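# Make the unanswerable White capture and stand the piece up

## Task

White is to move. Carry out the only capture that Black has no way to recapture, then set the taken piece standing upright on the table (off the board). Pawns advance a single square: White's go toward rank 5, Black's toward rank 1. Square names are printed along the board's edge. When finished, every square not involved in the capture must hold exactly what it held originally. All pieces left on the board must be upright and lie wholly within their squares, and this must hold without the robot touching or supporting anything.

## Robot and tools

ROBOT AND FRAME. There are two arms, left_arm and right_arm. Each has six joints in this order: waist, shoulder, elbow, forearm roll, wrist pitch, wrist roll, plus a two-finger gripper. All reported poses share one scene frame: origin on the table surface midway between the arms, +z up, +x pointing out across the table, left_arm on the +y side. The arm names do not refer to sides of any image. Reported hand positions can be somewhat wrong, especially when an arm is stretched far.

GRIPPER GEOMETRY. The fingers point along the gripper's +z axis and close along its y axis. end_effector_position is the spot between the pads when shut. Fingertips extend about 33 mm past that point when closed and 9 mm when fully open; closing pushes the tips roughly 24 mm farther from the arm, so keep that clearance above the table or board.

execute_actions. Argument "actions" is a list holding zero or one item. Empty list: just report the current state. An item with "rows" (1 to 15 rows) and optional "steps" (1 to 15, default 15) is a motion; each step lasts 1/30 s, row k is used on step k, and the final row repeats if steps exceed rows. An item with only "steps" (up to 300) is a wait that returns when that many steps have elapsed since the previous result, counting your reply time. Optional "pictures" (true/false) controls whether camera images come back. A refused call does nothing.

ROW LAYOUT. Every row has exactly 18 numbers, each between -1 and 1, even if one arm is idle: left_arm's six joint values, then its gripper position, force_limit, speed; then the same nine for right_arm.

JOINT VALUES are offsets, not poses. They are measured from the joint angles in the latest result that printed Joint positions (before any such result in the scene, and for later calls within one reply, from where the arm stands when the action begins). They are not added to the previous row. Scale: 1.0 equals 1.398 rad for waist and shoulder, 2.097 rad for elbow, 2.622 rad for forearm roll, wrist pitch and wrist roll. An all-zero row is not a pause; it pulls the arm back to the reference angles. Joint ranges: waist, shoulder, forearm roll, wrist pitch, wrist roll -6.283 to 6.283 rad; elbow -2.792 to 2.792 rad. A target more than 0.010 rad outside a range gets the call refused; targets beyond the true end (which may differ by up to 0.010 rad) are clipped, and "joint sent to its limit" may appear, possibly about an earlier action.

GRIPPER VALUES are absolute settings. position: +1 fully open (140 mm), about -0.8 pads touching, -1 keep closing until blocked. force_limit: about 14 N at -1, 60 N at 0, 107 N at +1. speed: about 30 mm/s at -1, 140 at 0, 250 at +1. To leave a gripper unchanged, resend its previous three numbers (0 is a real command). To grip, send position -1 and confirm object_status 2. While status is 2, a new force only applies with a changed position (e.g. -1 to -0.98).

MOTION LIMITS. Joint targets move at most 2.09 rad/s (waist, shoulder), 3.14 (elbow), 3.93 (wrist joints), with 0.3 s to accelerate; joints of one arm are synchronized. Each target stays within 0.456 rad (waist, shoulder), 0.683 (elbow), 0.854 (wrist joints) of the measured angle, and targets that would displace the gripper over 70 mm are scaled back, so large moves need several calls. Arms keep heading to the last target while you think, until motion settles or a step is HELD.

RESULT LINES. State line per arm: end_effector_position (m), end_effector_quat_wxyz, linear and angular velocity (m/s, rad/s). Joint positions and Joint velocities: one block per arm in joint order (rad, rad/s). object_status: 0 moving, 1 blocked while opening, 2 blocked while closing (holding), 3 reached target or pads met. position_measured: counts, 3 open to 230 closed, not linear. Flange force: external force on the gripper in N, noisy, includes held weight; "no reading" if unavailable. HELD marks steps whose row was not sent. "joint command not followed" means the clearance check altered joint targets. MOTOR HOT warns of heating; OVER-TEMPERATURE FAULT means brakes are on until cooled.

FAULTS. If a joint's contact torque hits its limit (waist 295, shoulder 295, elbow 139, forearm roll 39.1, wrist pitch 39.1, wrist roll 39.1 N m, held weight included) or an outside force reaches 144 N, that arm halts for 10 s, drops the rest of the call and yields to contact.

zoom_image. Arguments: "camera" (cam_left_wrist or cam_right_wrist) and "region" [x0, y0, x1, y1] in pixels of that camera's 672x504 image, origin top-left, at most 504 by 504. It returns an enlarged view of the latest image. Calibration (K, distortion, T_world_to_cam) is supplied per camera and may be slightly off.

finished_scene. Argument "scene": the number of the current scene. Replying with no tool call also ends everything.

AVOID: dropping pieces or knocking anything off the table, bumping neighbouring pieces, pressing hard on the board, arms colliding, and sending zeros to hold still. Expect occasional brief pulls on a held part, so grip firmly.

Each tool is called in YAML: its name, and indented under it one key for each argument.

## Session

execute_actions:
  actions: []

Scene clock: 0.00 s of 4400.00 s.
left_arm: end_effector_position=(+0.1182, +0.6312, +0.2405) position_measured=3 object_status=3 end_effector_quat_wxyz=(-0.133, -0.096, +0.799, -0.579) end_effector_velocity=(+0.000, -0.000, +0.000) end_effector_angular_velocity=(+0.001, -0.000, +0.002) | right_arm: end_effector_position=(+0.3108, +0.0055, +0.3698) position_measured=3 object_status=3 end_effector_quat_wxyz=(+0.051, +0.944, +0.307, -0.111) end_effector_velocity=(-0.001, +0.000, -0.000) end_effector_angular_velocity=(-0.000, -0.000, +0.001)
Joint positions: left_arm=[ 1.533  0.183  2.248 -0.092  1.98  -0.408] | right_arm=[1.147 0.376 1.261 0.086 1.734 2.052]
Joint velocities: left_arm=[ 0.001 -0.001  0.001 -0.001  0.    -0.   ] | right_arm=[ 0.001  0.    -0.001 -0.     0.     0.   ]
Flange force (N, the push that the arm receives, along the gripper's own x y z axes): no reading
camera_calibration (this result's frames):
cam_left_wrist: T_world_to_cam=[[-0.385707, 0.280246, -0.879029, 0.0868136], [0.878779, 0.401797, -0.257499, -0.29659], [0.281029, -0.871792, -0.40125, 0.795598], [0, 0, 0, 1]] pos_world=[0.0705359, 0.788436, 0.319174]
cam_right_wrist: T_world_to_cam=[[0.431646, -0.900272, 0.0564928, -0.155548], [-0.752115, -0.324621, 0.573537, 0.0244361], [-0.498, -0.290054, -0.81723, 0.627622], [0, 0, 0, 1]] pos_world=[0.398077, 0.0499412, 0.507684]

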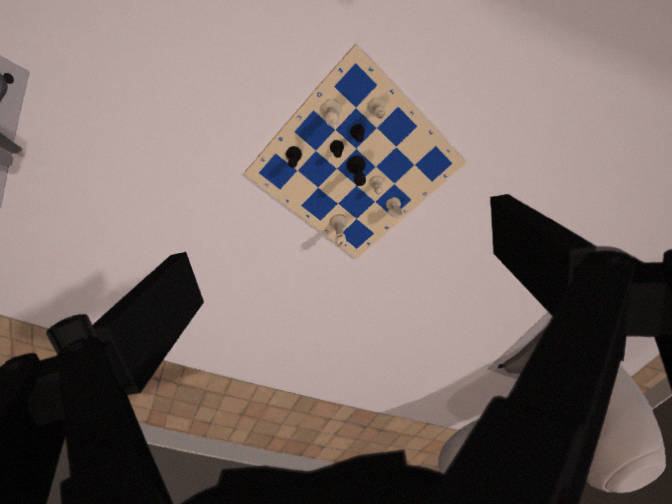

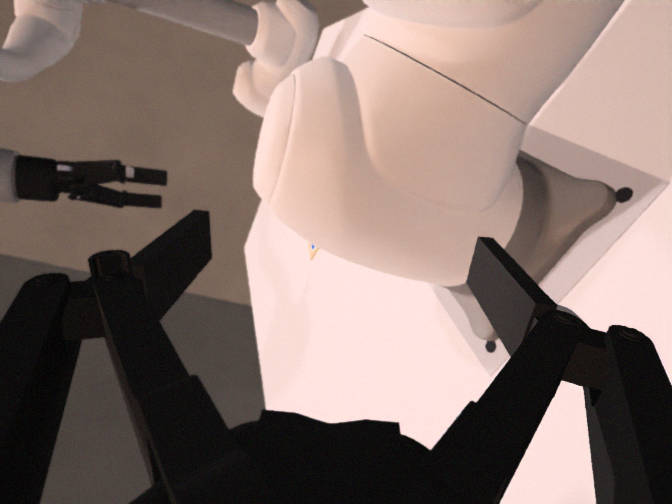

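zoom_image:
  camera: "cam_left_wrist"
  region: [235, 35, 475, 265]

Region (235, 35, 475, 265) of cam_left_wrist's 672x504 image, scaled by 2.100, with more detail than that image has; it fills the top 483 rows of this view, and the rest is white.

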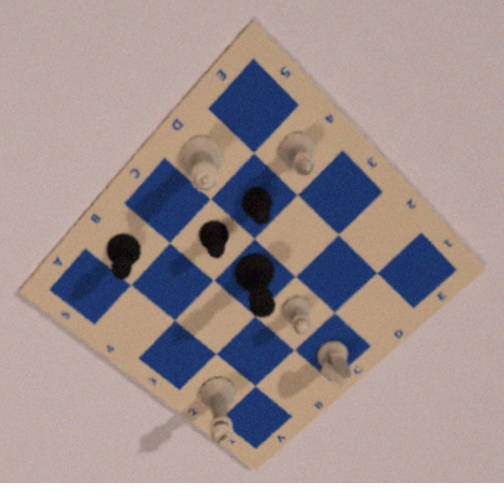

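execute_actions:
  actions:
    - {"rows": [[0,0,0,0,0,0,1,0,0, 0.0165,0.2160,-0.0076,-0.0328,-0.0061,0,1,0,0]], "steps": 15}
  pictures: false

execute_actions:
  actions:
    - {"steps": 18}

Scene clock: 49.17 s of 4400.00 s.
left_arm: end_effector_position=(+0.1182, +0.6312, +0.2405) position_measured=3 object_status=3 end_effector_quat_wxyz=(-0.133, -0.096, +0.799, -0.579) end_effector_velocity=(+0.000, -0.000, -0.000) end_effector_angular_velocity=(-0.001, -0.001, +0.001) | right_arm: end_effector_position=(+0.3377, +0.0382, +0.1801) position_measured=3 object_status=3 end_effector_quat_wxyz=(+0.162, +0.923, +0.308, -0.164) end_effector_velocity=(+0.034, +0.022, -0.422) end_effector_angular_velocity=(-0.527, +0.081, +0.091)
Joint positions: left_arm=[ 1.533  0.183  2.248 -0.092  1.98  -0.408] | right_arm=[1.167 0.638 1.247 0.012 1.72  2.052]
Joint velocities: left_arm=[ 0.     0.     0.    -0.001 -0.     0.   ] | right_arm=[ 0.042  0.566 -0.025 -0.161 -0.031  0.   ]
Flange force (N, the push that the arm receives, along the gripper's own x y z axes): left_arm=[10.5 -1.8 -1.7] | right_arm=[-0.6 -0.3 -0.7]
Steps of this call (steps 1 to 90: nothing new was sent; then 45.67 s passed at rest; steps 91 to 105: all 15 steps of this action). Readings (joint positions | what the end effector reports):
91: left_arm=[1.533 0.183 2.248 -0.092 1.980 -0.408] | right_arm=[1.147 0.376 1.261 0.086 1.734 2.052] | left_arm position_measured=3 object_status=3 | right_arm position_measured=3 object_status=3
92: left_arm=[1.533 0.183 2.248 -0.092 1.980 -0.408] | right_arm=[1.147 0.378 1.260 0.086 1.734 2.052] | left_arm position_measured=3 object_status=3 | right_arm position_measured=3 object_status=3
94: left_arm=[1.533 0.183 2.248 -0.092 1.980 -0.408] | right_arm=[1.149 0.406 1.259 0.078 1.733 2.052] | left_arm position_measured=3 object_status=3 | right_arm position_measured=3 object_status=3
98: left_arm=[1.533 0.183 2.248 -0.092 1.980 -0.408] | right_arm=[1.156 0.494 1.255 0.053 1.728 2.052] | left_arm position_measured=3 object_status=3 | right_arm position_measured=3 object_status=3
105: the state above

Scene clock: 49.77 s of 4400.00 s.
left_arm: end_effector_position=(+0.1182, +0.6312, +0.2405) position_measured=3 object_status=3 end_effector_quat_wxyz=(-0.133, -0.096, +0.799, -0.579) end_effector_velocity=(+0.001, -0.000, -0.000) end_effector_angular_velocity=(-0.003, -0.001, -0.002) | right_arm: end_effector_position=(+0.3399, +0.0395, +0.1508) position_measured=3 object_status=3 end_effector_quat_wxyz=(+0.178, +0.919, +0.309, -0.171) end_effector_velocity=(+0.001, -0.000, -0.000) end_effector_angular_velocity=(+0.000, -0.000, -0.000)
Joint positions: left_arm=[ 1.533  0.183  2.248 -0.092  1.98  -0.408] | right_arm=[1.17  0.678 1.245 0.    1.718 2.052]
Joint velocities: left_arm=[-0.002  0.002  0.    -0.001  0.001  0.001] | right_arm=[-0.001  0.    -0.    -0.    -0.    -0.   ]
Flange force (N, the push that the arm receives, along the gripper's own x y z axes): left_arm=[7.7 -2.2 -1.5] | right_arm=[-4.4 4.9 0.6]
Steps of this call (steps 1 to 18: the robot went on to your last target). Readings (joint positions | what the end effector reports):
1: left_arm=[1.533 0.183 2.248 -0.092 1.980 -0.408] | right_arm=[1.168 0.656 1.246 0.007 1.719 2.052] | left_arm position_measured=3 object_status=3 | right_arm position_measured=3 object_status=3
2: left_arm=[1.533 0.183 2.248 -0.092 1.980 -0.408] | right_arm=[1.169 0.668 1.246 0.003 1.719 2.052] | left_arm position_measured=3 object_status=3 | right_arm position_measured=3 object_status=3
4: left_arm=[1.533 0.183 2.248 -0.092 1.980 -0.408] | right_arm=[1.170 0.677 1.245 0.001 1.718 2.052] | left_arm position_measured=3 object_status=3 | right_arm position_measured=3 object_status=3
8: left_arm=[1.533 0.183 2.248 -0.092 1.980 -0.408] | right_arm=[1.170 0.677 1.245 0.000 1.718 2.052] | left_arm position_measured=3 object_status=3 | right_arm position_measured=3 object_status=3
18: the state above
camera_calibration (this result's frames):
cam_left_wrist: T_world_to_cam=[[-0.385707, 0.280246, -0.879029, 0.0868136], [0.878779, 0.401797, -0.257499, -0.29659], [0.281029, -0.871792, -0.40125, 0.795598], [0, 0, 0, 1]] pos_world=[0.0705359, 0.788436, 0.319174]
cam_right_wrist: T_world_to_cam=[[0.473811, -0.834382, 0.281619, -0.175964], [-0.71563, -0.178452, 0.675299, 0.14943], [-0.513202, -0.521499, -0.681662, 0.466894], [0, 0, 0, 1]] pos_world=[0.429921, 0.12333, 0.266909]

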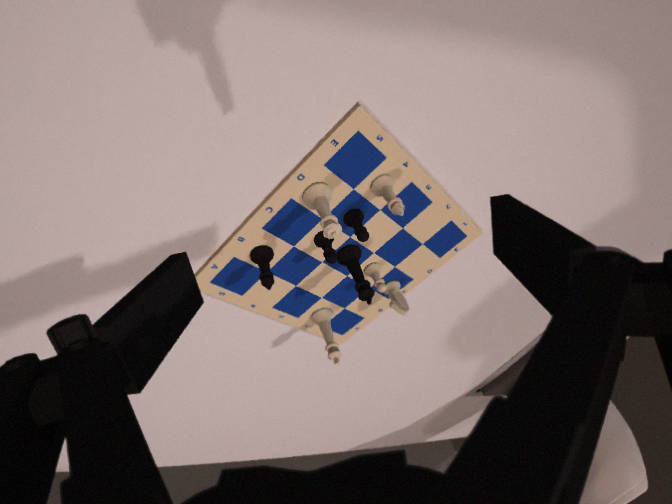

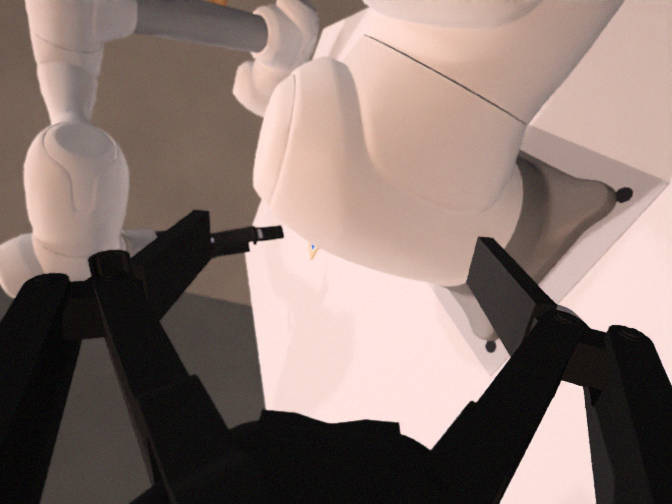

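zoom_image:
  camera: "cam_left_wrist"
  region: [235, 165, 435, 370]

Region (235, 165, 435, 370) of cam_left_wrist's 672x504 image, scaled by 2.459, with more detail than that image has; it fills the left 492 columns of this view, and the rest is white.

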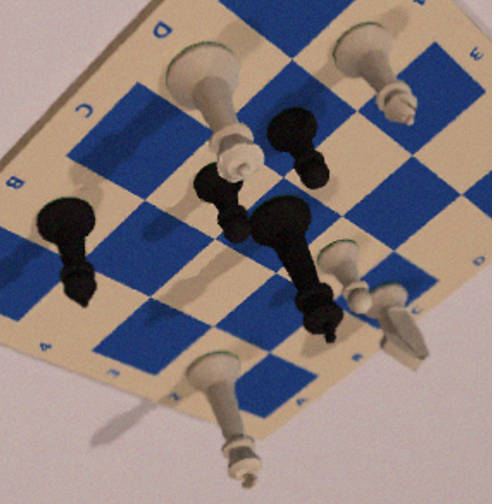

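execute_actions:
  actions:
    - {"rows": [[0,0,0,0,0,0,1,0,0, 0.10325,-0.24587,0.25196,0,-0.26088,-0.17403,-0.45,0.2,1]], "steps": 15}
  pictures: false

execute_actions:
  actions:
    - {"steps": 15}

Scene clock: 81.77 s of 4400.00 s.
left_arm: end_effector_position=(+0.1182, +0.6312, +0.2405) position_measured=3 object_status=3 end_effector_quat_wxyz=(-0.133, -0.096, +0.799, -0.579) end_effector_velocity=(-0.000, -0.000, +0.000) end_effector_angular_velocity=(+0.001, +0.000, -0.001) | right_arm: end_effector_position=(+0.2184, +0.0076, +0.1205) position_measured=181 object_status=0 end_effector_quat_wxyz=(+0.003, +0.815, +0.579, -0.004) end_effector_velocity=(-0.093, -0.046, -0.015) end_effector_angular_velocity=(+0.366, -0.109, +0.457)
Joint positions: left_arm=[ 1.533  0.183  2.248 -0.092  1.98  -0.408] | right_arm=[1.311 0.341 1.762 0.    1.049 1.606]
Joint velocities: left_arm=[-0.001 -0.002  0.     0.     0.001 -0.001] | right_arm=[ 0.109 -0.263  0.404  0.    -0.522 -0.348]
Flange force (N, the push that the arm receives, along the gripper's own x y z axes): left_arm=[8.3 -1.8 -2.5] | right_arm=[-5.8 3.6 -0.6]
Steps of this call (steps 1 to 15: the robot went on to your last target; steps 16 to 90: nothing new was sent; then 28.50 s passed at rest; steps 91 to 105: all 15 steps of this action). Readings (joint positions | what the end effector reports):
91: left_arm=[1.533 0.183 2.248 -0.092 1.980 -0.408] | right_arm=[1.170 0.678 1.245 0.000 1.718 2.052] | left_arm position_measured=3 object_status=3 | right_arm position_measured=3 object_status=0
92: left_arm=[1.533 0.183 2.248 -0.092 1.980 -0.408] | right_arm=[1.171 0.675 1.249 0.000 1.712 2.049] | left_arm position_measured=3 object_status=3 | right_arm position_measured=7 object_status=0
94: left_arm=[1.533 0.183 2.248 -0.092 1.980 -0.408] | right_arm=[1.181 0.650 1.289 0.000 1.660 2.014] | left_arm position_measured=3 object_status=3 | right_arm position_measured=34 object_status=0
98: left_arm=[1.533 0.183 2.248 -0.092 1.980 -0.408] | right_arm=[1.235 0.523 1.482 0.000 1.411 1.848] | left_arm position_measured=3 object_status=3 | right_arm position_measured=88 object_status=0
105: the state above

Scene clock: 82.27 s of 4400.00 s.
left_arm: end_effector_position=(+0.1182, +0.6312, +0.2405) position_measured=3 object_status=3 end_effector_quat_wxyz=(-0.133, -0.096, +0.799, -0.579) end_effector_velocity=(-0.000, +0.000, -0.000) end_effector_angular_velocity=(-0.001, -0.001, +0.001) | right_arm: end_effector_position=(+0.2160, +0.0065, +0.1199) position_measured=186 object_status=3 end_effector_quat_wxyz=(-0.000, +0.811, +0.585, -0.000) end_effector_velocity=(+0.001, -0.000, -0.000) end_effector_angular_velocity=(-0.001, +0.000, -0.002)
Joint positions: left_arm=[ 1.533  0.183  2.248 -0.092  1.98  -0.408] | right_arm=[1.314 0.334 1.773 0.    1.034 1.596]
Joint velocities: left_arm=[ 0.001  0.001 -0.    -0.    -0.     0.   ] | right_arm=[-0.001  0.    -0.     0.     0.001  0.001]
Flange force (N, the push that the arm receives, along the gripper's own x y z axes): left_arm=[6.4 3.3 -4.1] | right_arm=[-2.5 1.0 -2.0]
Steps of this call (steps 1 to 15: the robot went on to your last target). Readings (joint positions | what the end effector reports):
1: left_arm=[1.533 0.183 2.248 -0.092 1.980 -0.408] | right_arm=[1.313 0.335 1.771 0.000 1.038 1.599] | left_arm position_measured=3 object_status=3 | right_arm position_measured=186 object_status=0
2: left_arm=[1.533 0.183 2.248 -0.092 1.980 -0.408] | right_arm=[1.314 0.335 1.772 0.000 1.035 1.597] | left_arm position_measured=3 object_status=3 | right_arm position_measured=186 object_status=0
4: left_arm=[1.533 0.183 2.248 -0.092 1.980 -0.408] | right_arm=[1.314 0.334 1.773 0.000 1.035 1.596] | left_arm position_measured=3 object_status=3 | right_arm position_measured=186 object_status=0
8: left_arm=[1.533 0.183 2.248 -0.092 1.980 -0.408] | right_arm=[1.314 0.334 1.773 0.000 1.034 1.596] | left_arm position_measured=3 object_status=3 | right_arm position_measured=186 object_status=3
15: the state above
camera_calibration (this result's frames):
cam_left_wrist: T_world_to_cam=[[-0.385707, 0.280246, -0.879029, 0.0868134], [0.878779, 0.401797, -0.257499, -0.29659], [0.281029, -0.871792, -0.40125, 0.795598], [0, 0, 0, 1]] pos_world=[0.0705359, 0.788436, 0.319174]
cam_right_wrist: T_world_to_cam=[[0.873084, -0.487265, -0.0172565, -0.188757], [-0.447299, -0.814554, 0.369358, 0.0586287], [-0.194032, -0.314762, -0.929127, 0.324476], [0, 0, 0, 1]] pos_world=[0.253984, 0.057914, 0.276567]

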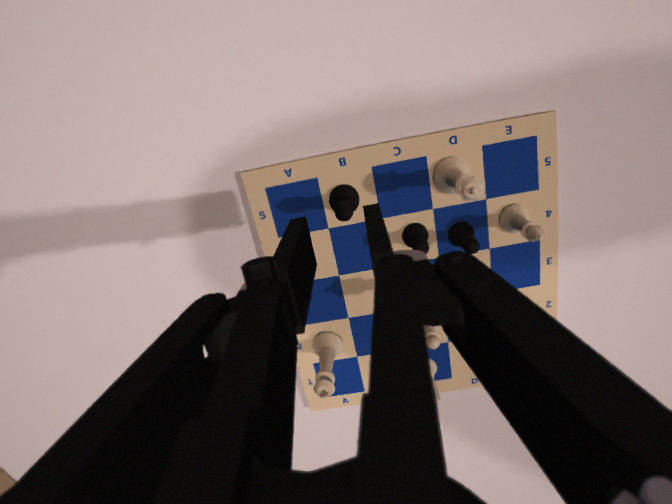

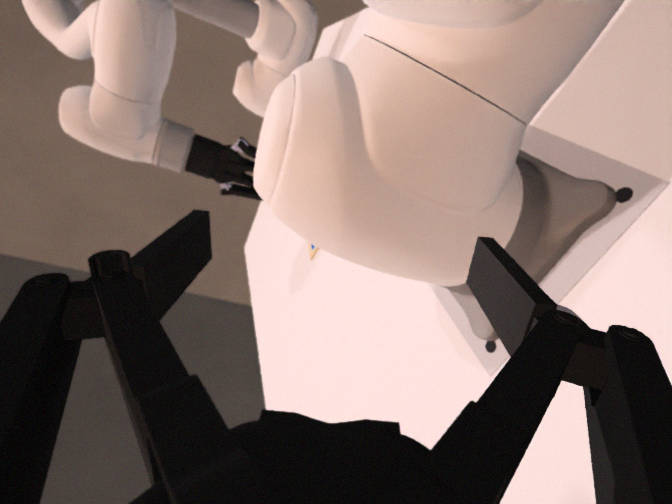

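zoom_image:
  camera: "cam_left_wrist"
  region: [255, 130, 545, 290]

zoom_image:
  camera: "cam_left_wrist"
  region: [270, 150, 410, 280]

Region (255, 130, 545, 290) of cam_left_wrist's 672x504 image, scaled by 1.738, with more detail than that image has; it fills the top 278 rows of this view, and the rest is white.

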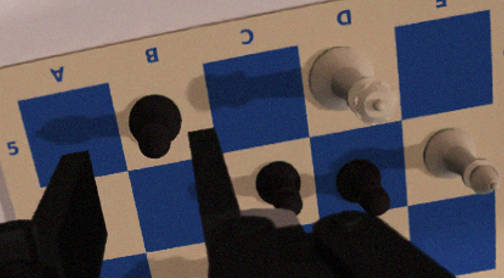

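Region (270, 150, 410, 280) of cam_left_wrist's 672x504 image, scaled by 3.600, with more detail than that image has; it fills the top 468 rows of this view, and the rest is white.

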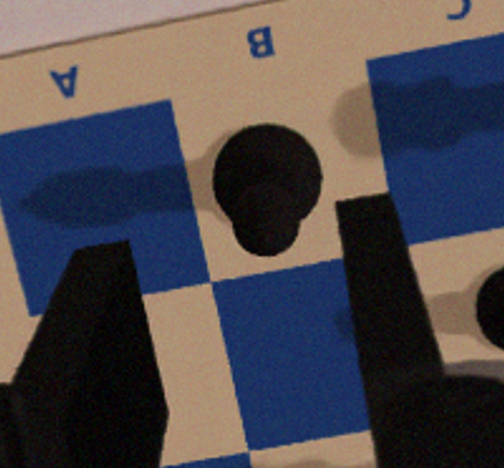

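execute_actions:
  actions:
    - {"rows": [[0,0,0,0,0,0,1,0,0, -0.0005,0.0023,0.0013,0,-0.0022,0,-0.45,0.2,1],[0,0,0,0,0,0,1,0,0, -0.0010,0.0059,0.0033,0,-0.0058,0,-0.45,0.2,1],[0,0,0,0,0,0,1,0,0, -0.00132,0.0104,0.0059,0,-0.0102,0,-0.45,0.2,1],[0,0,0,0,0,0,1,0,0, -0.00132,0.0149,0.0084,0,-0.0147,0,-0.45,0.2,1],[0,0,0,0,0,0,1,0,0, -0.00132,0.0194,0.0110,0,-0.0191,0,-0.45,0.2,1],[0,0,0,0,0,0,1,0,0, -0.00132,0.0239,0.0136,0,-0.0236,0,-0.45,0.2,1],[0,0,0,0,0,0,1,0,0, -0.00132,0.0284,0.0161,0,-0.0280,0,-0.45,0.2,1],[0,0,0,0,0,0,1,0,0, -0.00132,0.0329,0.0187,0,-0.0325,0,-0.45,0.2,1],[0,0,0,0,0,0,1,0,0, -0.00132,0.0369,0.0210,0,-0.0365,0,-0.45,0.2,1],[0,0,0,0,0,0,1,0,0, -0.00132,0.0405,0.0230,0,-0.0400,0,-0.45,0.2,1],[0,0,0,0,0,0,1,0,0, -0.00132,0.0432,0.0246,0,-0.0427,0,-0.45,0.2,1],[0,0,0,0,0,0,1,0,0, -0.00132,0.04501,0.0256,0,-0.04447,0,-0.45,0.2,1]], "steps": 15}
  pictures: false

execute_actions:
  actions:
    - {"steps": 10}

Scene clock: 105.40 s of 4400.00 s.
left_arm: end_effector_position=(+0.1182, +0.6312, +0.2405) position_measured=3 object_status=3 end_effector_quat_wxyz=(-0.133, -0.096, +0.799, -0.579) end_effector_velocity=(-0.001, -0.000, +0.000) end_effector_angular_velocity=(+0.001, +0.001, -0.002) | right_arm: end_effector_position=(+0.2171, +0.0061, +0.0529) position_measured=186 object_status=3 end_effector_quat_wxyz=(-0.000, +0.812, +0.584, -0.000) end_effector_velocity=(+0.001, +0.003, -0.020) end_effector_angular_velocity=(+0.010, -0.003, -0.000)
Joint positions: left_arm=[ 1.533  0.183  2.248 -0.092  1.98  -0.408] | right_arm=[1.312 0.396 1.826 0.    0.919 1.596]
Joint velocities: left_arm=[-0.    -0.001  0.     0.002  0.    -0.   ] | right_arm=[-0.001  0.02   0.014 -0.    -0.044 -0.   ]
Flange force (N, the push that the arm receives, along the gripper's own x y z axes): left_arm=[5.5 1.9 -3.5] | right_arm=[-7.0 1.5 -5.8]
Steps of this call (steps 1 to 15: the robot went on to your last target; steps 16 to 90: nothing new was sent; then 19.63 s passed at rest; steps 91 to 105: all 15 steps of this action). Readings (joint positions | what the end effector reports):
91: left_arm=[1.533 0.183 2.248 -0.092 1.980 -0.408] | right_arm=[1.314 0.334 1.773 0.000 1.034 1.596] | left_arm position_measured=3 object_status=3 | right_arm position_measured=186 object_status=3
92: left_arm=[1.533 0.183 2.248 -0.092 1.980 -0.408] | right_arm=[1.314 0.335 1.774 0.000 1.032 1.596] | left_arm position_measured=3 object_status=3 | right_arm position_measured=186 object_status=3
94: left_arm=[1.533 0.183 2.248 -0.092 1.980 -0.408] | right_arm=[1.313 0.341 1.779 0.000 1.020 1.596] | left_arm position_measured=3 object_status=3 | right_arm position_measured=186 object_status=3
98: left_arm=[1.533 0.183 2.248 -0.092 1.980 -0.408] | right_arm=[1.312 0.364 1.799 0.000 0.979 1.596] | left_arm position_measured=3 object_status=3 | right_arm position_measured=186 object_status=3
105: the state above

Scene clock: 105.73 s of 4400.00 s.
left_arm: end_effector_position=(+0.1182, +0.6312, +0.2405) position_measured=3 object_status=3 end_effector_quat_wxyz=(-0.133, -0.096, +0.799, -0.579) end_effector_velocity=(-0.000, -0.000, +0.000) end_effector_angular_velocity=(+0.004, -0.001, +0.001) | right_arm: end_effector_position=(+0.2172, +0.0061, +0.0521) position_measured=186 object_status=3 end_effector_quat_wxyz=(-0.000, +0.812, +0.584, -0.000) end_effector_velocity=(+0.000, -0.000, -0.001) end_effector_angular_velocity=(-0.001, +0.000, -0.002)
Joint positions: left_arm=[ 1.533  0.183  2.248 -0.092  1.98  -0.408] | right_arm=[1.312 0.397 1.827 0.    0.918 1.596]
Joint velocities: left_arm=[ 0.001 -0.003 -0.     0.    -0.    -0.   ] | right_arm=[-0.001  0.001  0.    -0.    -0.     0.001]
Flange force (N, the push that the arm receives, along the gripper's own x y z axes): left_arm=[6.7 0.5 -3.7] | right_arm=[-4.9 1.9 -3.4]
Steps of this call (steps 1 to 10: the robot went on to your last target). Readings (joint positions | what the end effector reports):
1: left_arm=[1.533 0.183 2.248 -0.092 1.980 -0.408] | right_arm=[1.312 0.397 1.826 0.000 0.918 1.596] | left_arm position_measured=3 object_status=3 | right_arm position_measured=186 object_status=3
2: left_arm=[1.533 0.183 2.248 -0.092 1.980 -0.408] | right_arm=[1.312 0.397 1.827 0.000 0.918 1.596] | left_arm position_measured=3 object_status=3 | right_arm position_measured=186 object_status=3
4: left_arm=[1.533 0.183 2.248 -0.092 1.980 -0.408] | right_arm=[1.312 0.397 1.827 0.000 0.918 1.596] | left_arm position_measured=3 object_status=3 | right_arm position_measured=186 object_status=3
8: left_arm=[1.533 0.183 2.248 -0.092 1.980 -0.408] | right_arm=[1.312 0.397 1.827 0.000 0.918 1.596] | left_arm position_measured=3 object_status=3 | right_arm position_measured=186 object_status=3
10: the state above
camera_calibration (this result's frames):
cam_left_wrist: T_world_to_cam=[[-0.385707, 0.280246, -0.879029, 0.0868135], [0.878779, 0.401797, -0.257499, -0.29659], [0.281029, -0.871792, -0.40125, 0.795598], [0, 0, 0, 1]] pos_world=[0.0705359, 0.788436, 0.319174]
cam_right_wrist: T_world_to_cam=[[0.872172, -0.488895, -0.0172475, -0.190961], [-0.448823, -0.813715, 0.369359, 0.0842519], [-0.194612, -0.314403, -0.929127, 0.261642], [0, 0, 0, 1]] pos_world=[0.255284, 0.0574583, 0.208686]

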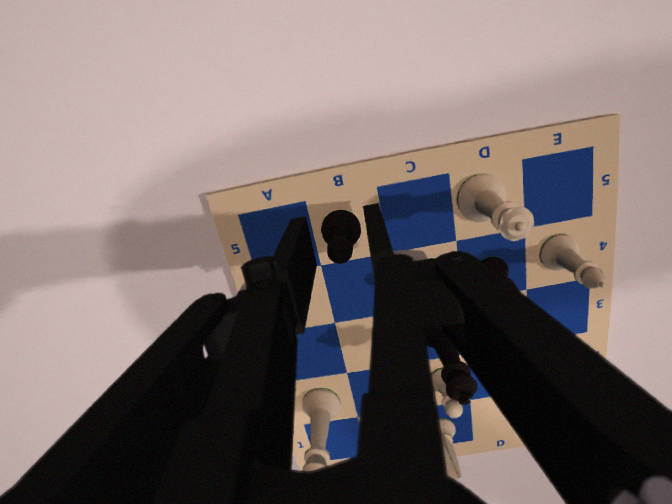

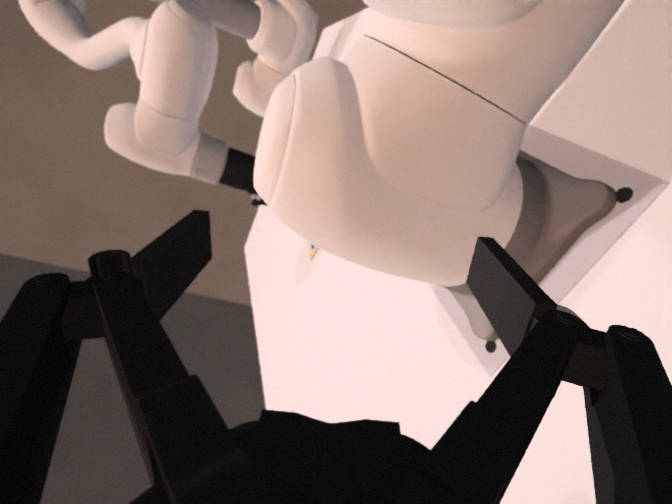

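zoom_image:
  camera: "cam_left_wrist"
  region: [280, 150, 540, 290]

Region (280, 150, 540, 290) of cam_left_wrist's 672x504 image, scaled by 1.938, with more detail than that image has; it fills the top 271 rows of this view, and the rest is white.

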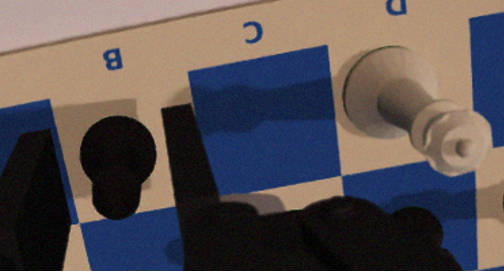

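execute_actions:
  actions:
    - {"rows": [[0,0,0,0,0,0,1,0,0, 0,0,0,0,0,0,-1,0.2,-0.6]], "steps": 15}

Scene clock: 111.73 s of 4400.00 s.
left_arm: end_effector_position=(+0.1182, +0.6312, +0.2405) position_measured=3 object_status=3 end_effector_quat_wxyz=(-0.133, -0.096, +0.799, -0.579) end_effector_velocity=(-0.001, +0.000, +0.000) end_effector_angular_velocity=(+0.000, +0.001, -0.002) | right_arm: end_effector_position=(+0.2172, +0.0061, +0.0520) position_measured=220 object_status=0 end_effector_quat_wxyz=(-0.000, +0.812, +0.584, -0.000) end_effector_velocity=(-0.002, +0.000, -0.000) end_effector_angular_velocity=(-0.000, -0.000, +0.003)
Joint positions: left_arm=[ 1.533  0.183  2.248 -0.092  1.98  -0.408] | right_arm=[1.312 0.397 1.827 0.    0.918 1.596]
Joint velocities: left_arm=[-0.    -0.     0.     0.002  0.     0.   ] | right_arm=[ 0.002  0.    -0.    -0.    -0.    -0.   ]
Flange force (N, the push that the arm receives, along the gripper's own x y z axes): left_arm=[6.0 -0.2 -5.0] | right_arm=[-5.0 2.0 -5.4]
Steps of this call (steps 1 to 15: the robot went on to your last target; steps 16 to 90: nothing new was sent; then 2.50 s passed at rest; steps 91 to 105: all 15 steps of this action). Readings (joint positions | what the end effector reports):
91: left_arm=[1.533 0.183 2.248 -0.092 1.980 -0.408] | right_arm=[1.312 0.397 1.827 0.000 0.918 1.596] | left_arm position_measured=3 object_status=3 | right_arm position_measured=186 object_status=0
92: left_arm=[1.533 0.183 2.248 -0.092 1.980 -0.408] | right_arm=[1.312 0.397 1.827 0.000 0.918 1.596] | left_arm position_measured=3 object_status=3 | right_arm position_measured=187 object_status=0
94: left_arm=[1.533 0.183 2.248 -0.092 1.980 -0.408] | right_arm=[1.312 0.397 1.827 0.000 0.918 1.596] | left_arm position_measured=3 object_status=3 | right_arm position_measured=195 object_status=0
98: left_arm=[1.533 0.183 2.248 -0.092 1.980 -0.408] | right_arm=[1.312 0.397 1.827 0.000 0.918 1.596] | left_arm position_measured=3 object_status=3 | right_arm position_measured=211 object_status=0
105: the state above
camera_calibration (this result's frames):
cam_left_wrist: T_world_to_cam=[[-0.385706, 0.280246, -0.87903, 0.0868135], [0.878779, 0.401797, -0.257499, -0.29659], [0.281029, -0.871792, -0.40125, 0.795598], [0, 0, 0, 1]] pos_world=[0.0705359, 0.788436, 0.319174]
cam_right_wrist: T_world_to_cam=[[0.872174, -0.488893, -0.0172351, -0.190966], [-0.448818, -0.813703, 0.369393, 0.0842473], [-0.194618, -0.314439, -0.929114, 0.261613], [0, 0, 0, 1]] pos_world=[0.255282, 0.0574515, 0.208657]

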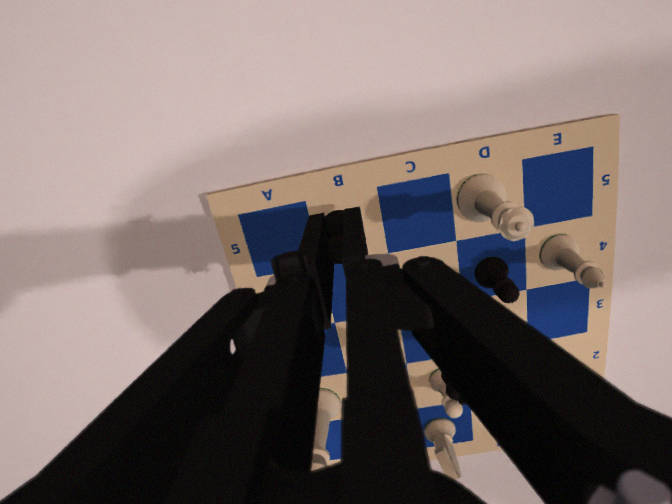

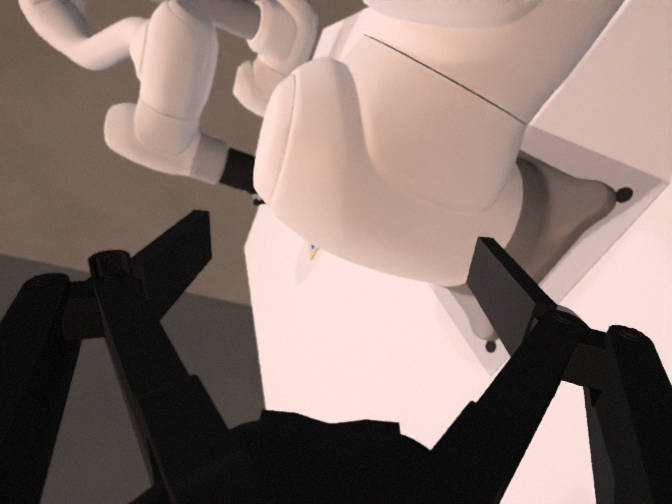

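execute_actions:
  actions:
    - {"rows": [[0,0,0,0,0,0,1,0,0, 0,-0.0017,-0.0008,0,0.0016,0,-1,0.2,-0.6],[0,0,0,0,0,0,1,0,0, 0,-0.0045,-0.0022,0,0.0042,0,-1,0.2,-0.6],[0,0,0,0,0,0,1,0,0, 0,-0.0078,-0.0039,0,0.0073,0,-1,0.2,-0.6],[0,0,0,0,0,0,1,0,0, 0,-0.0112,-0.00555,0,0.0104,0,-1,0.2,-0.6],[0,0,0,0,0,0,1,0,0, 0,-0.0112,-0.00555,0,0.0104,0,-1,0.2,-0.6],[0,0,0,0,0,0,1,0,0, 0,-0.0068,-0.0101,0,0.0117,0,-1,0.2,-0.6],[0,0,0,0,0,0,1,0,0, 0,0.0010,-0.0183,0,0.0141,0,-1,0.2,-0.6],[0,0,0,0,0,0,1,0,0, 0,0.0114,-0.0293,0,0.0173,0,-1,0.2,-0.6],[0,0,0,0,0,0,1,0,0, 0,0.0228,-0.0412,0,0.0208,0,-1,0.2,-0.6],[0,0,0,0,0,0,1,0,0, 0,0.0341,-0.0530,0,0.0242,0,-1,0.2,-0.6],[0,0,0,0,0,0,1,0,0, 0,0.0454,-0.0649,0,0.0277,0,-1,0.2,-0.6],[0,0,0,0,0,0,1,0,0, 0,0.0558,-0.0758,0,0.0309,0,-1,0.2,-0.6],[0,0,0,0,0,0,1,0,0, 0,0.0645,-0.0850,0,0.0335,0,-1,0.2,-0.6],[0,0,0,0,0,0,1,0,0, 0,0.0715,-0.0923,0,0.0357,0,-1,0.2,-0.6],[0,0,0,0,0,0,1,0,0, 0,0.07586,-0.09684,0,0.0370,0,-1,0.2,-0.6]], "steps": 15}
  pictures: false

execute_actions:
  actions:
    - {"steps": 10}
  pictures: false

execute_actions:
  actions:
    - {"rows": [[0,0,0,0,0,0,1,0,0, 0,0.0012,0.0007,0,-0.0012,0,-1,0.2,-0.6],[0,0,0,0,0,0,1,0,0, 0,0.0031,0.0017,0,-0.0030,0,-1,0.2,-0.6],[0,0,0,0,0,0,1,0,0, 0,0.0052,0.0029,0,-0.0051,0,-1,0.2,-0.6],[0,0,0,0,0,0,1,0,0, 0,0.0074,0.0041,0,-0.0072,0,-1,0.2,-0.6],[0,0,0,0,0,0,1,0,0, 0,0.0093,0.0051,0,-0.0090,0,-1,0.2,-0.6],[0,0,0,0,0,0,1,0,0, 0,0.0105,0.0058,0,-0.0102,0,-1,0.2,-0.6],[0,0,0,0,0,0,1,0,0, 0,0.0114,0.0063,0,-0.0111,0,-1,0.2,-0.6],[0,0,0,0,0,0,1,0,0, 0,0.0120,0.0066,0,-0.0117,0,-1,0.2,-0.6],[0,0,0,0,0,0,1,0,0, 0,0.01265,0.00695,0,-0.0123,0,-1,0.2,-0.6]], "steps": 15}

Scene clock: 137.07 s of 4400.00 s.
left_arm: end_effector_position=(+0.1182, +0.6312, +0.2405) position_measured=3 object_status=3 end_effector_quat_wxyz=(-0.133, -0.096, +0.799, -0.579) end_effector_velocity=(+0.000, +0.000, -0.000) end_effector_angular_velocity=(-0.000, +0.000, +0.002) | right_arm: end_effector_position=(+0.2371, +0.0708, +0.0687) position_measured=220 object_status=2 end_effector_quat_wxyz=(-0.000, +0.812, +0.584, +0.000) end_effector_velocity=(+0.084, +0.270, -0.006) end_effector_angular_velocity=(-0.001, +0.000, +0.000)
Joint positions: left_arm=[ 1.533  0.183  2.248 -0.092  1.98  -0.408] | right_arm=[1.312 0.472 1.673 0.    0.997 1.596]
Joint velocities: left_arm=[ 0.001  0.    -0.    -0.     0.    -0.001] | right_arm=[-0.001  0.391 -0.613 -0.     0.222 -0.001]
Flange force (N, the push that the arm receives, along the gripper's own x y z axes): left_arm=[9.0 2.7 -5.3] | right_arm=[-2.1 1.3 -0.2]
Steps of this call (steps 1 to 15: the robot went on to your last target; steps 16 to 90: nothing new was sent; then 21.83 s passed at rest; steps 91 to 105: all 15 steps of this action). Readings (joint positions | what the end effector reports):
91: left_arm=[1.533 0.183 2.248 -0.092 1.980 -0.408] | right_arm=[1.312 0.397 1.827 0.000 0.918 1.596] | left_arm position_measured=3 object_status=3 | right_arm position_measured=220 object_status=2
92: left_arm=[1.533 0.183 2.248 -0.092 1.980 -0.408] | right_arm=[1.312 0.396 1.826 0.000 0.918 1.596] | left_arm position_measured=3 object_status=3 | right_arm position_measured=220 object_status=2
94: left_arm=[1.533 0.183 2.248 -0.092 1.980 -0.408] | right_arm=[1.312 0.391 1.823 0.000 0.927 1.596] | left_arm position_measured=3 object_status=3 | right_arm position_measured=220 object_status=2
98: left_arm=[1.533 0.183 2.248 -0.092 1.980 -0.408] | right_arm=[1.312 0.388 1.806 0.000 0.947 1.596] | left_arm position_measured=3 object_status=3 | right_arm position_measured=220 object_status=2
105: the state above

Scene clock: 137.40 s of 4400.00 s.
left_arm: end_effector_position=(+0.1182, +0.6312, +0.2405) position_measured=3 object_status=3 end_effector_quat_wxyz=(-0.133, -0.096, +0.799, -0.579) end_effector_velocity=(-0.001, +0.000, -0.000) end_effector_angular_velocity=(-0.001, +0.001, -0.000) | right_arm: end_effector_position=(+0.2436, +0.0921, +0.0681) position_measured=220 object_status=2 end_effector_quat_wxyz=(-0.000, +0.812, +0.584, -0.000) end_effector_velocity=(+0.000, +0.000, -0.000) end_effector_angular_velocity=(-0.001, +0.000, -0.000)
Joint positions: left_arm=[ 1.533  0.183  2.248 -0.092  1.98  -0.408] | right_arm=[1.312 0.503 1.624 0.    1.015 1.596]
Joint velocities: left_arm=[0.001 0.001 0.    0.001 0.    0.   ] | right_arm=[-0.     0.001 -0.001 -0.     0.001 -0.   ]
Flange force (N, the push that the arm receives, along the gripper's own x y z axes): left_arm=[9.9 2.8 -3.9] | right_arm=[-5.7 1.8 -2.7]
Steps of this call (steps 1 to 10: the robot went on to your last target). Readings (joint positions | what the end effector reports):
1: left_arm=[1.533 0.183 2.248 -0.092 1.980 -0.408] | right_arm=[1.312 0.484 1.653 0.000 1.004 1.596] | left_arm position_measured=3 object_status=3 | right_arm position_measured=220 object_status=2
2: left_arm=[1.533 0.183 2.248 -0.092 1.980 -0.408] | right_arm=[1.312 0.494 1.638 0.000 1.009 1.596] | left_arm position_measured=3 object_status=3 | right_arm position_measured=220 object_status=2
4: left_arm=[1.533 0.183 2.248 -0.092 1.980 -0.408] | right_arm=[1.312 0.502 1.626 0.000 1.014 1.596] | left_arm position_measured=3 object_status=3 | right_arm position_measured=220 object_status=2
8: left_arm=[1.533 0.183 2.248 -0.092 1.980 -0.408] | right_arm=[1.312 0.503 1.624 0.000 1.015 1.596] | left_arm position_measured=3 object_status=3 | right_arm position_measured=220 object_status=2
10: the state above

Scene clock: 137.90 s of 4400.00 s.
left_arm: end_effector_position=(+0.1182, +0.6312, +0.2405) position_measured=3 object_status=3 end_effector_quat_wxyz=(-0.133, -0.096, +0.799, -0.579) end_effector_velocity=(+0.000, -0.000, -0.000) end_effector_angular_velocity=(-0.000, -0.001, -0.000) | right_arm: end_effector_position=(+0.2436, +0.0919, +0.0476) position_measured=220 object_status=2 end_effector_quat_wxyz=(-0.000, +0.812, +0.584, -0.000) end_effector_velocity=(-0.000, -0.000, -0.001) end_effector_angular_velocity=(-0.000, +0.000, +0.001)
Joint positions: left_arm=[ 1.533  0.183  2.248 -0.092  1.98  -0.408] | right_arm=[1.312 0.521 1.638 0.    0.982 1.596]
Joint velocities: left_arm=[-0.    -0.     0.    -0.    -0.     0.001] | right_arm=[ 0.     0.001  0.001  0.    -0.001 -0.001]
Flange force (N, the push that the arm receives, along the gripper's own x y z axes): left_arm=[5.5 -0.1 -3.8] | right_arm=[-4.8 2.1 -3.8]
Steps of this call (steps 1 to 15: all 15 steps of this action). Readings (joint positions | what the end effector reports):
1: left_arm=[1.533 0.183 2.248 -0.092 1.980 -0.408] | right_arm=[1.312 0.503 1.624 0.000 1.015 1.596] | left_arm position_measured=3 object_status=3 | right_arm position_measured=220 object_status=2
2: left_arm=[1.533 0.183 2.248 -0.092 1.980 -0.408] | right_arm=[1.312 0.504 1.624 0.000 1.014 1.596] | left_arm position_measured=3 object_status=3 | right_arm position_measured=220 object_status=2
4: left_arm=[1.533 0.183 2.248 -0.092 1.980 -0.408] | right_arm=[1.312 0.507 1.627 0.000 1.008 1.596] | left_arm position_measured=3 object_status=3 | right_arm position_measured=220 object_status=2
8: left_arm=[1.533 0.183 2.248 -0.092 1.980 -0.408] | right_arm=[1.312 0.517 1.635 0.000 0.990 1.596] | left_arm position_measured=3 object_status=3 | right_arm position_measured=220 object_status=2
15: the state above
camera_calibration (this result's frames):
cam_left_wrist: T_world_to_cam=[[-0.385707, 0.280246, -0.879029, 0.0868136], [0.878779, 0.401797, -0.257499, -0.29659], [0.281029, -0.871792, -0.40125, 0.795598], [0, 0, 0, 1]] pos_world=[0.0705359, 0.788436, 0.319174]
cam_right_wrist: T_world_to_cam=[[0.87216, -0.488917, -0.0172507, -0.17211], [-0.448842, -0.813704, 0.369359, 0.167539], [-0.194623, -0.314397, -0.929127, 0.289623], [0, 0, 0, 1]] pos_world=[0.281673, 0.143236, 0.204245]

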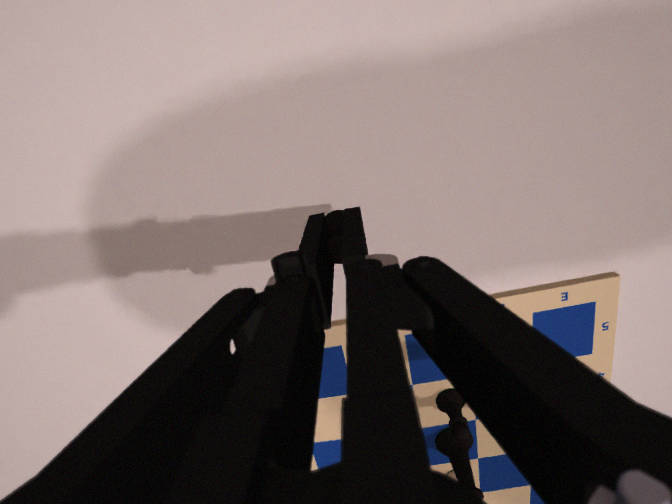

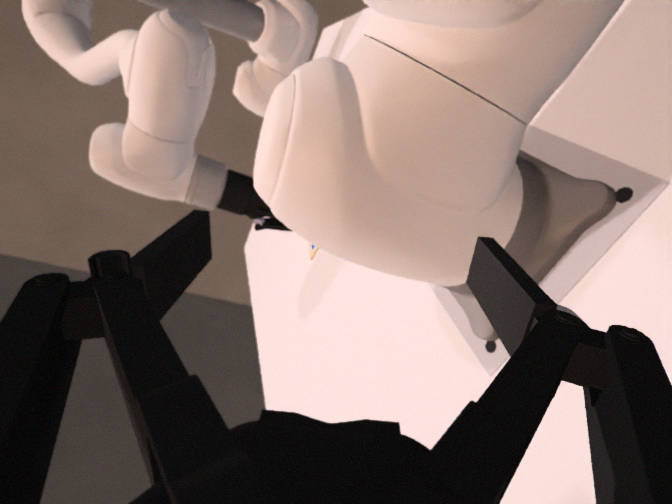

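execute_actions:
  actions:
    - {"rows": [[0,0,0,0,0,0,1,0,0, 0,0.0003,0.00017,0,-0.0003,0,-1,0.2,-0.6],[0,0,0,0,0,0,1,0,0, 0,0.00062,0.00034,0,-0.0006,0,-1,0.2,-0.6],[0,0,0,0,0,0,1,0,0, 0,0.00093,0.00051,0,-0.0009,0,-1,0.2,-0.6],[0,0,0,0,0,0,1,0,0, 0,0.00111,0.00061,0,-0.00108,0,-1,0.2,-0.6]], "steps": 12}
  pictures: false

Scene clock: 142.90 s of 4400.00 s.
left_arm: end_effector_position=(+0.1182, +0.6312, +0.2405) position_measured=3 object_status=3 end_effector_quat_wxyz=(-0.133, -0.096, +0.799, -0.579) end_effector_velocity=(+0.000, -0.000, +0.000) end_effector_angular_velocity=(+0.002, -0.001, +0.001) | right_arm: end_effector_position=(+0.2436, +0.0919, +0.0459) position_measured=220 object_status=2 end_effector_quat_wxyz=(-0.000, +0.812, +0.584, +0.000) end_effector_velocity=(+0.001, -0.000, -0.000) end_effector_angular_velocity=(-0.000, +0.000, -0.001)
Joint positions: left_arm=[ 1.533  0.183  2.248 -0.092  1.98  -0.408] | right_arm=[1.312 0.522 1.64  0.    0.98  1.596]
Joint velocities: left_arm=[-0.    -0.002 -0.    -0.001 -0.    -0.   ] | right_arm=[-0.002  0.     0.    -0.    -0.    -0.001]
Flange force (N, the push that the arm receives, along the gripper's own x y z axes): left_arm=[2.6 -1.7 -4.4] | right_arm=[-5.8 1.5 -17.9]
Steps of this call (steps 1 to 15: the robot went on to your last target; steps 16 to 90: nothing new was sent; then 1.60 s passed at rest; steps 91 to 102: all 12 steps of this action). Readings (joint positions | what the end effector reports):
91: left_arm=[1.533 0.183 2.248 -0.092 1.980 -0.408] | right_arm=[1.312 0.521 1.639 0.000 0.982 1.596] | left_arm position_measured=3 object_status=3 | right_arm position_measured=220 object_status=2
92: left_arm=[1.533 0.183 2.248 -0.092 1.980 -0.408] | right_arm=[1.312 0.521 1.639 0.000 0.982 1.596] | left_arm position_measured=3 object_status=3 | right_arm position_measured=220 object_status=2
94: left_arm=[1.533 0.183 2.248 -0.092 1.980 -0.408] | right_arm=[1.312 0.521 1.639 0.000 0.981 1.596] | left_arm position_measured=3 object_status=3 | right_arm position_measured=220 object_status=2
98: left_arm=[1.533 0.183 2.248 -0.092 1.980 -0.408] | right_arm=[1.312 0.522 1.640 0.000 0.980 1.596] | left_arm position_measured=3 object_status=3 | right_arm position_measured=220 object_status=2
102: the state above


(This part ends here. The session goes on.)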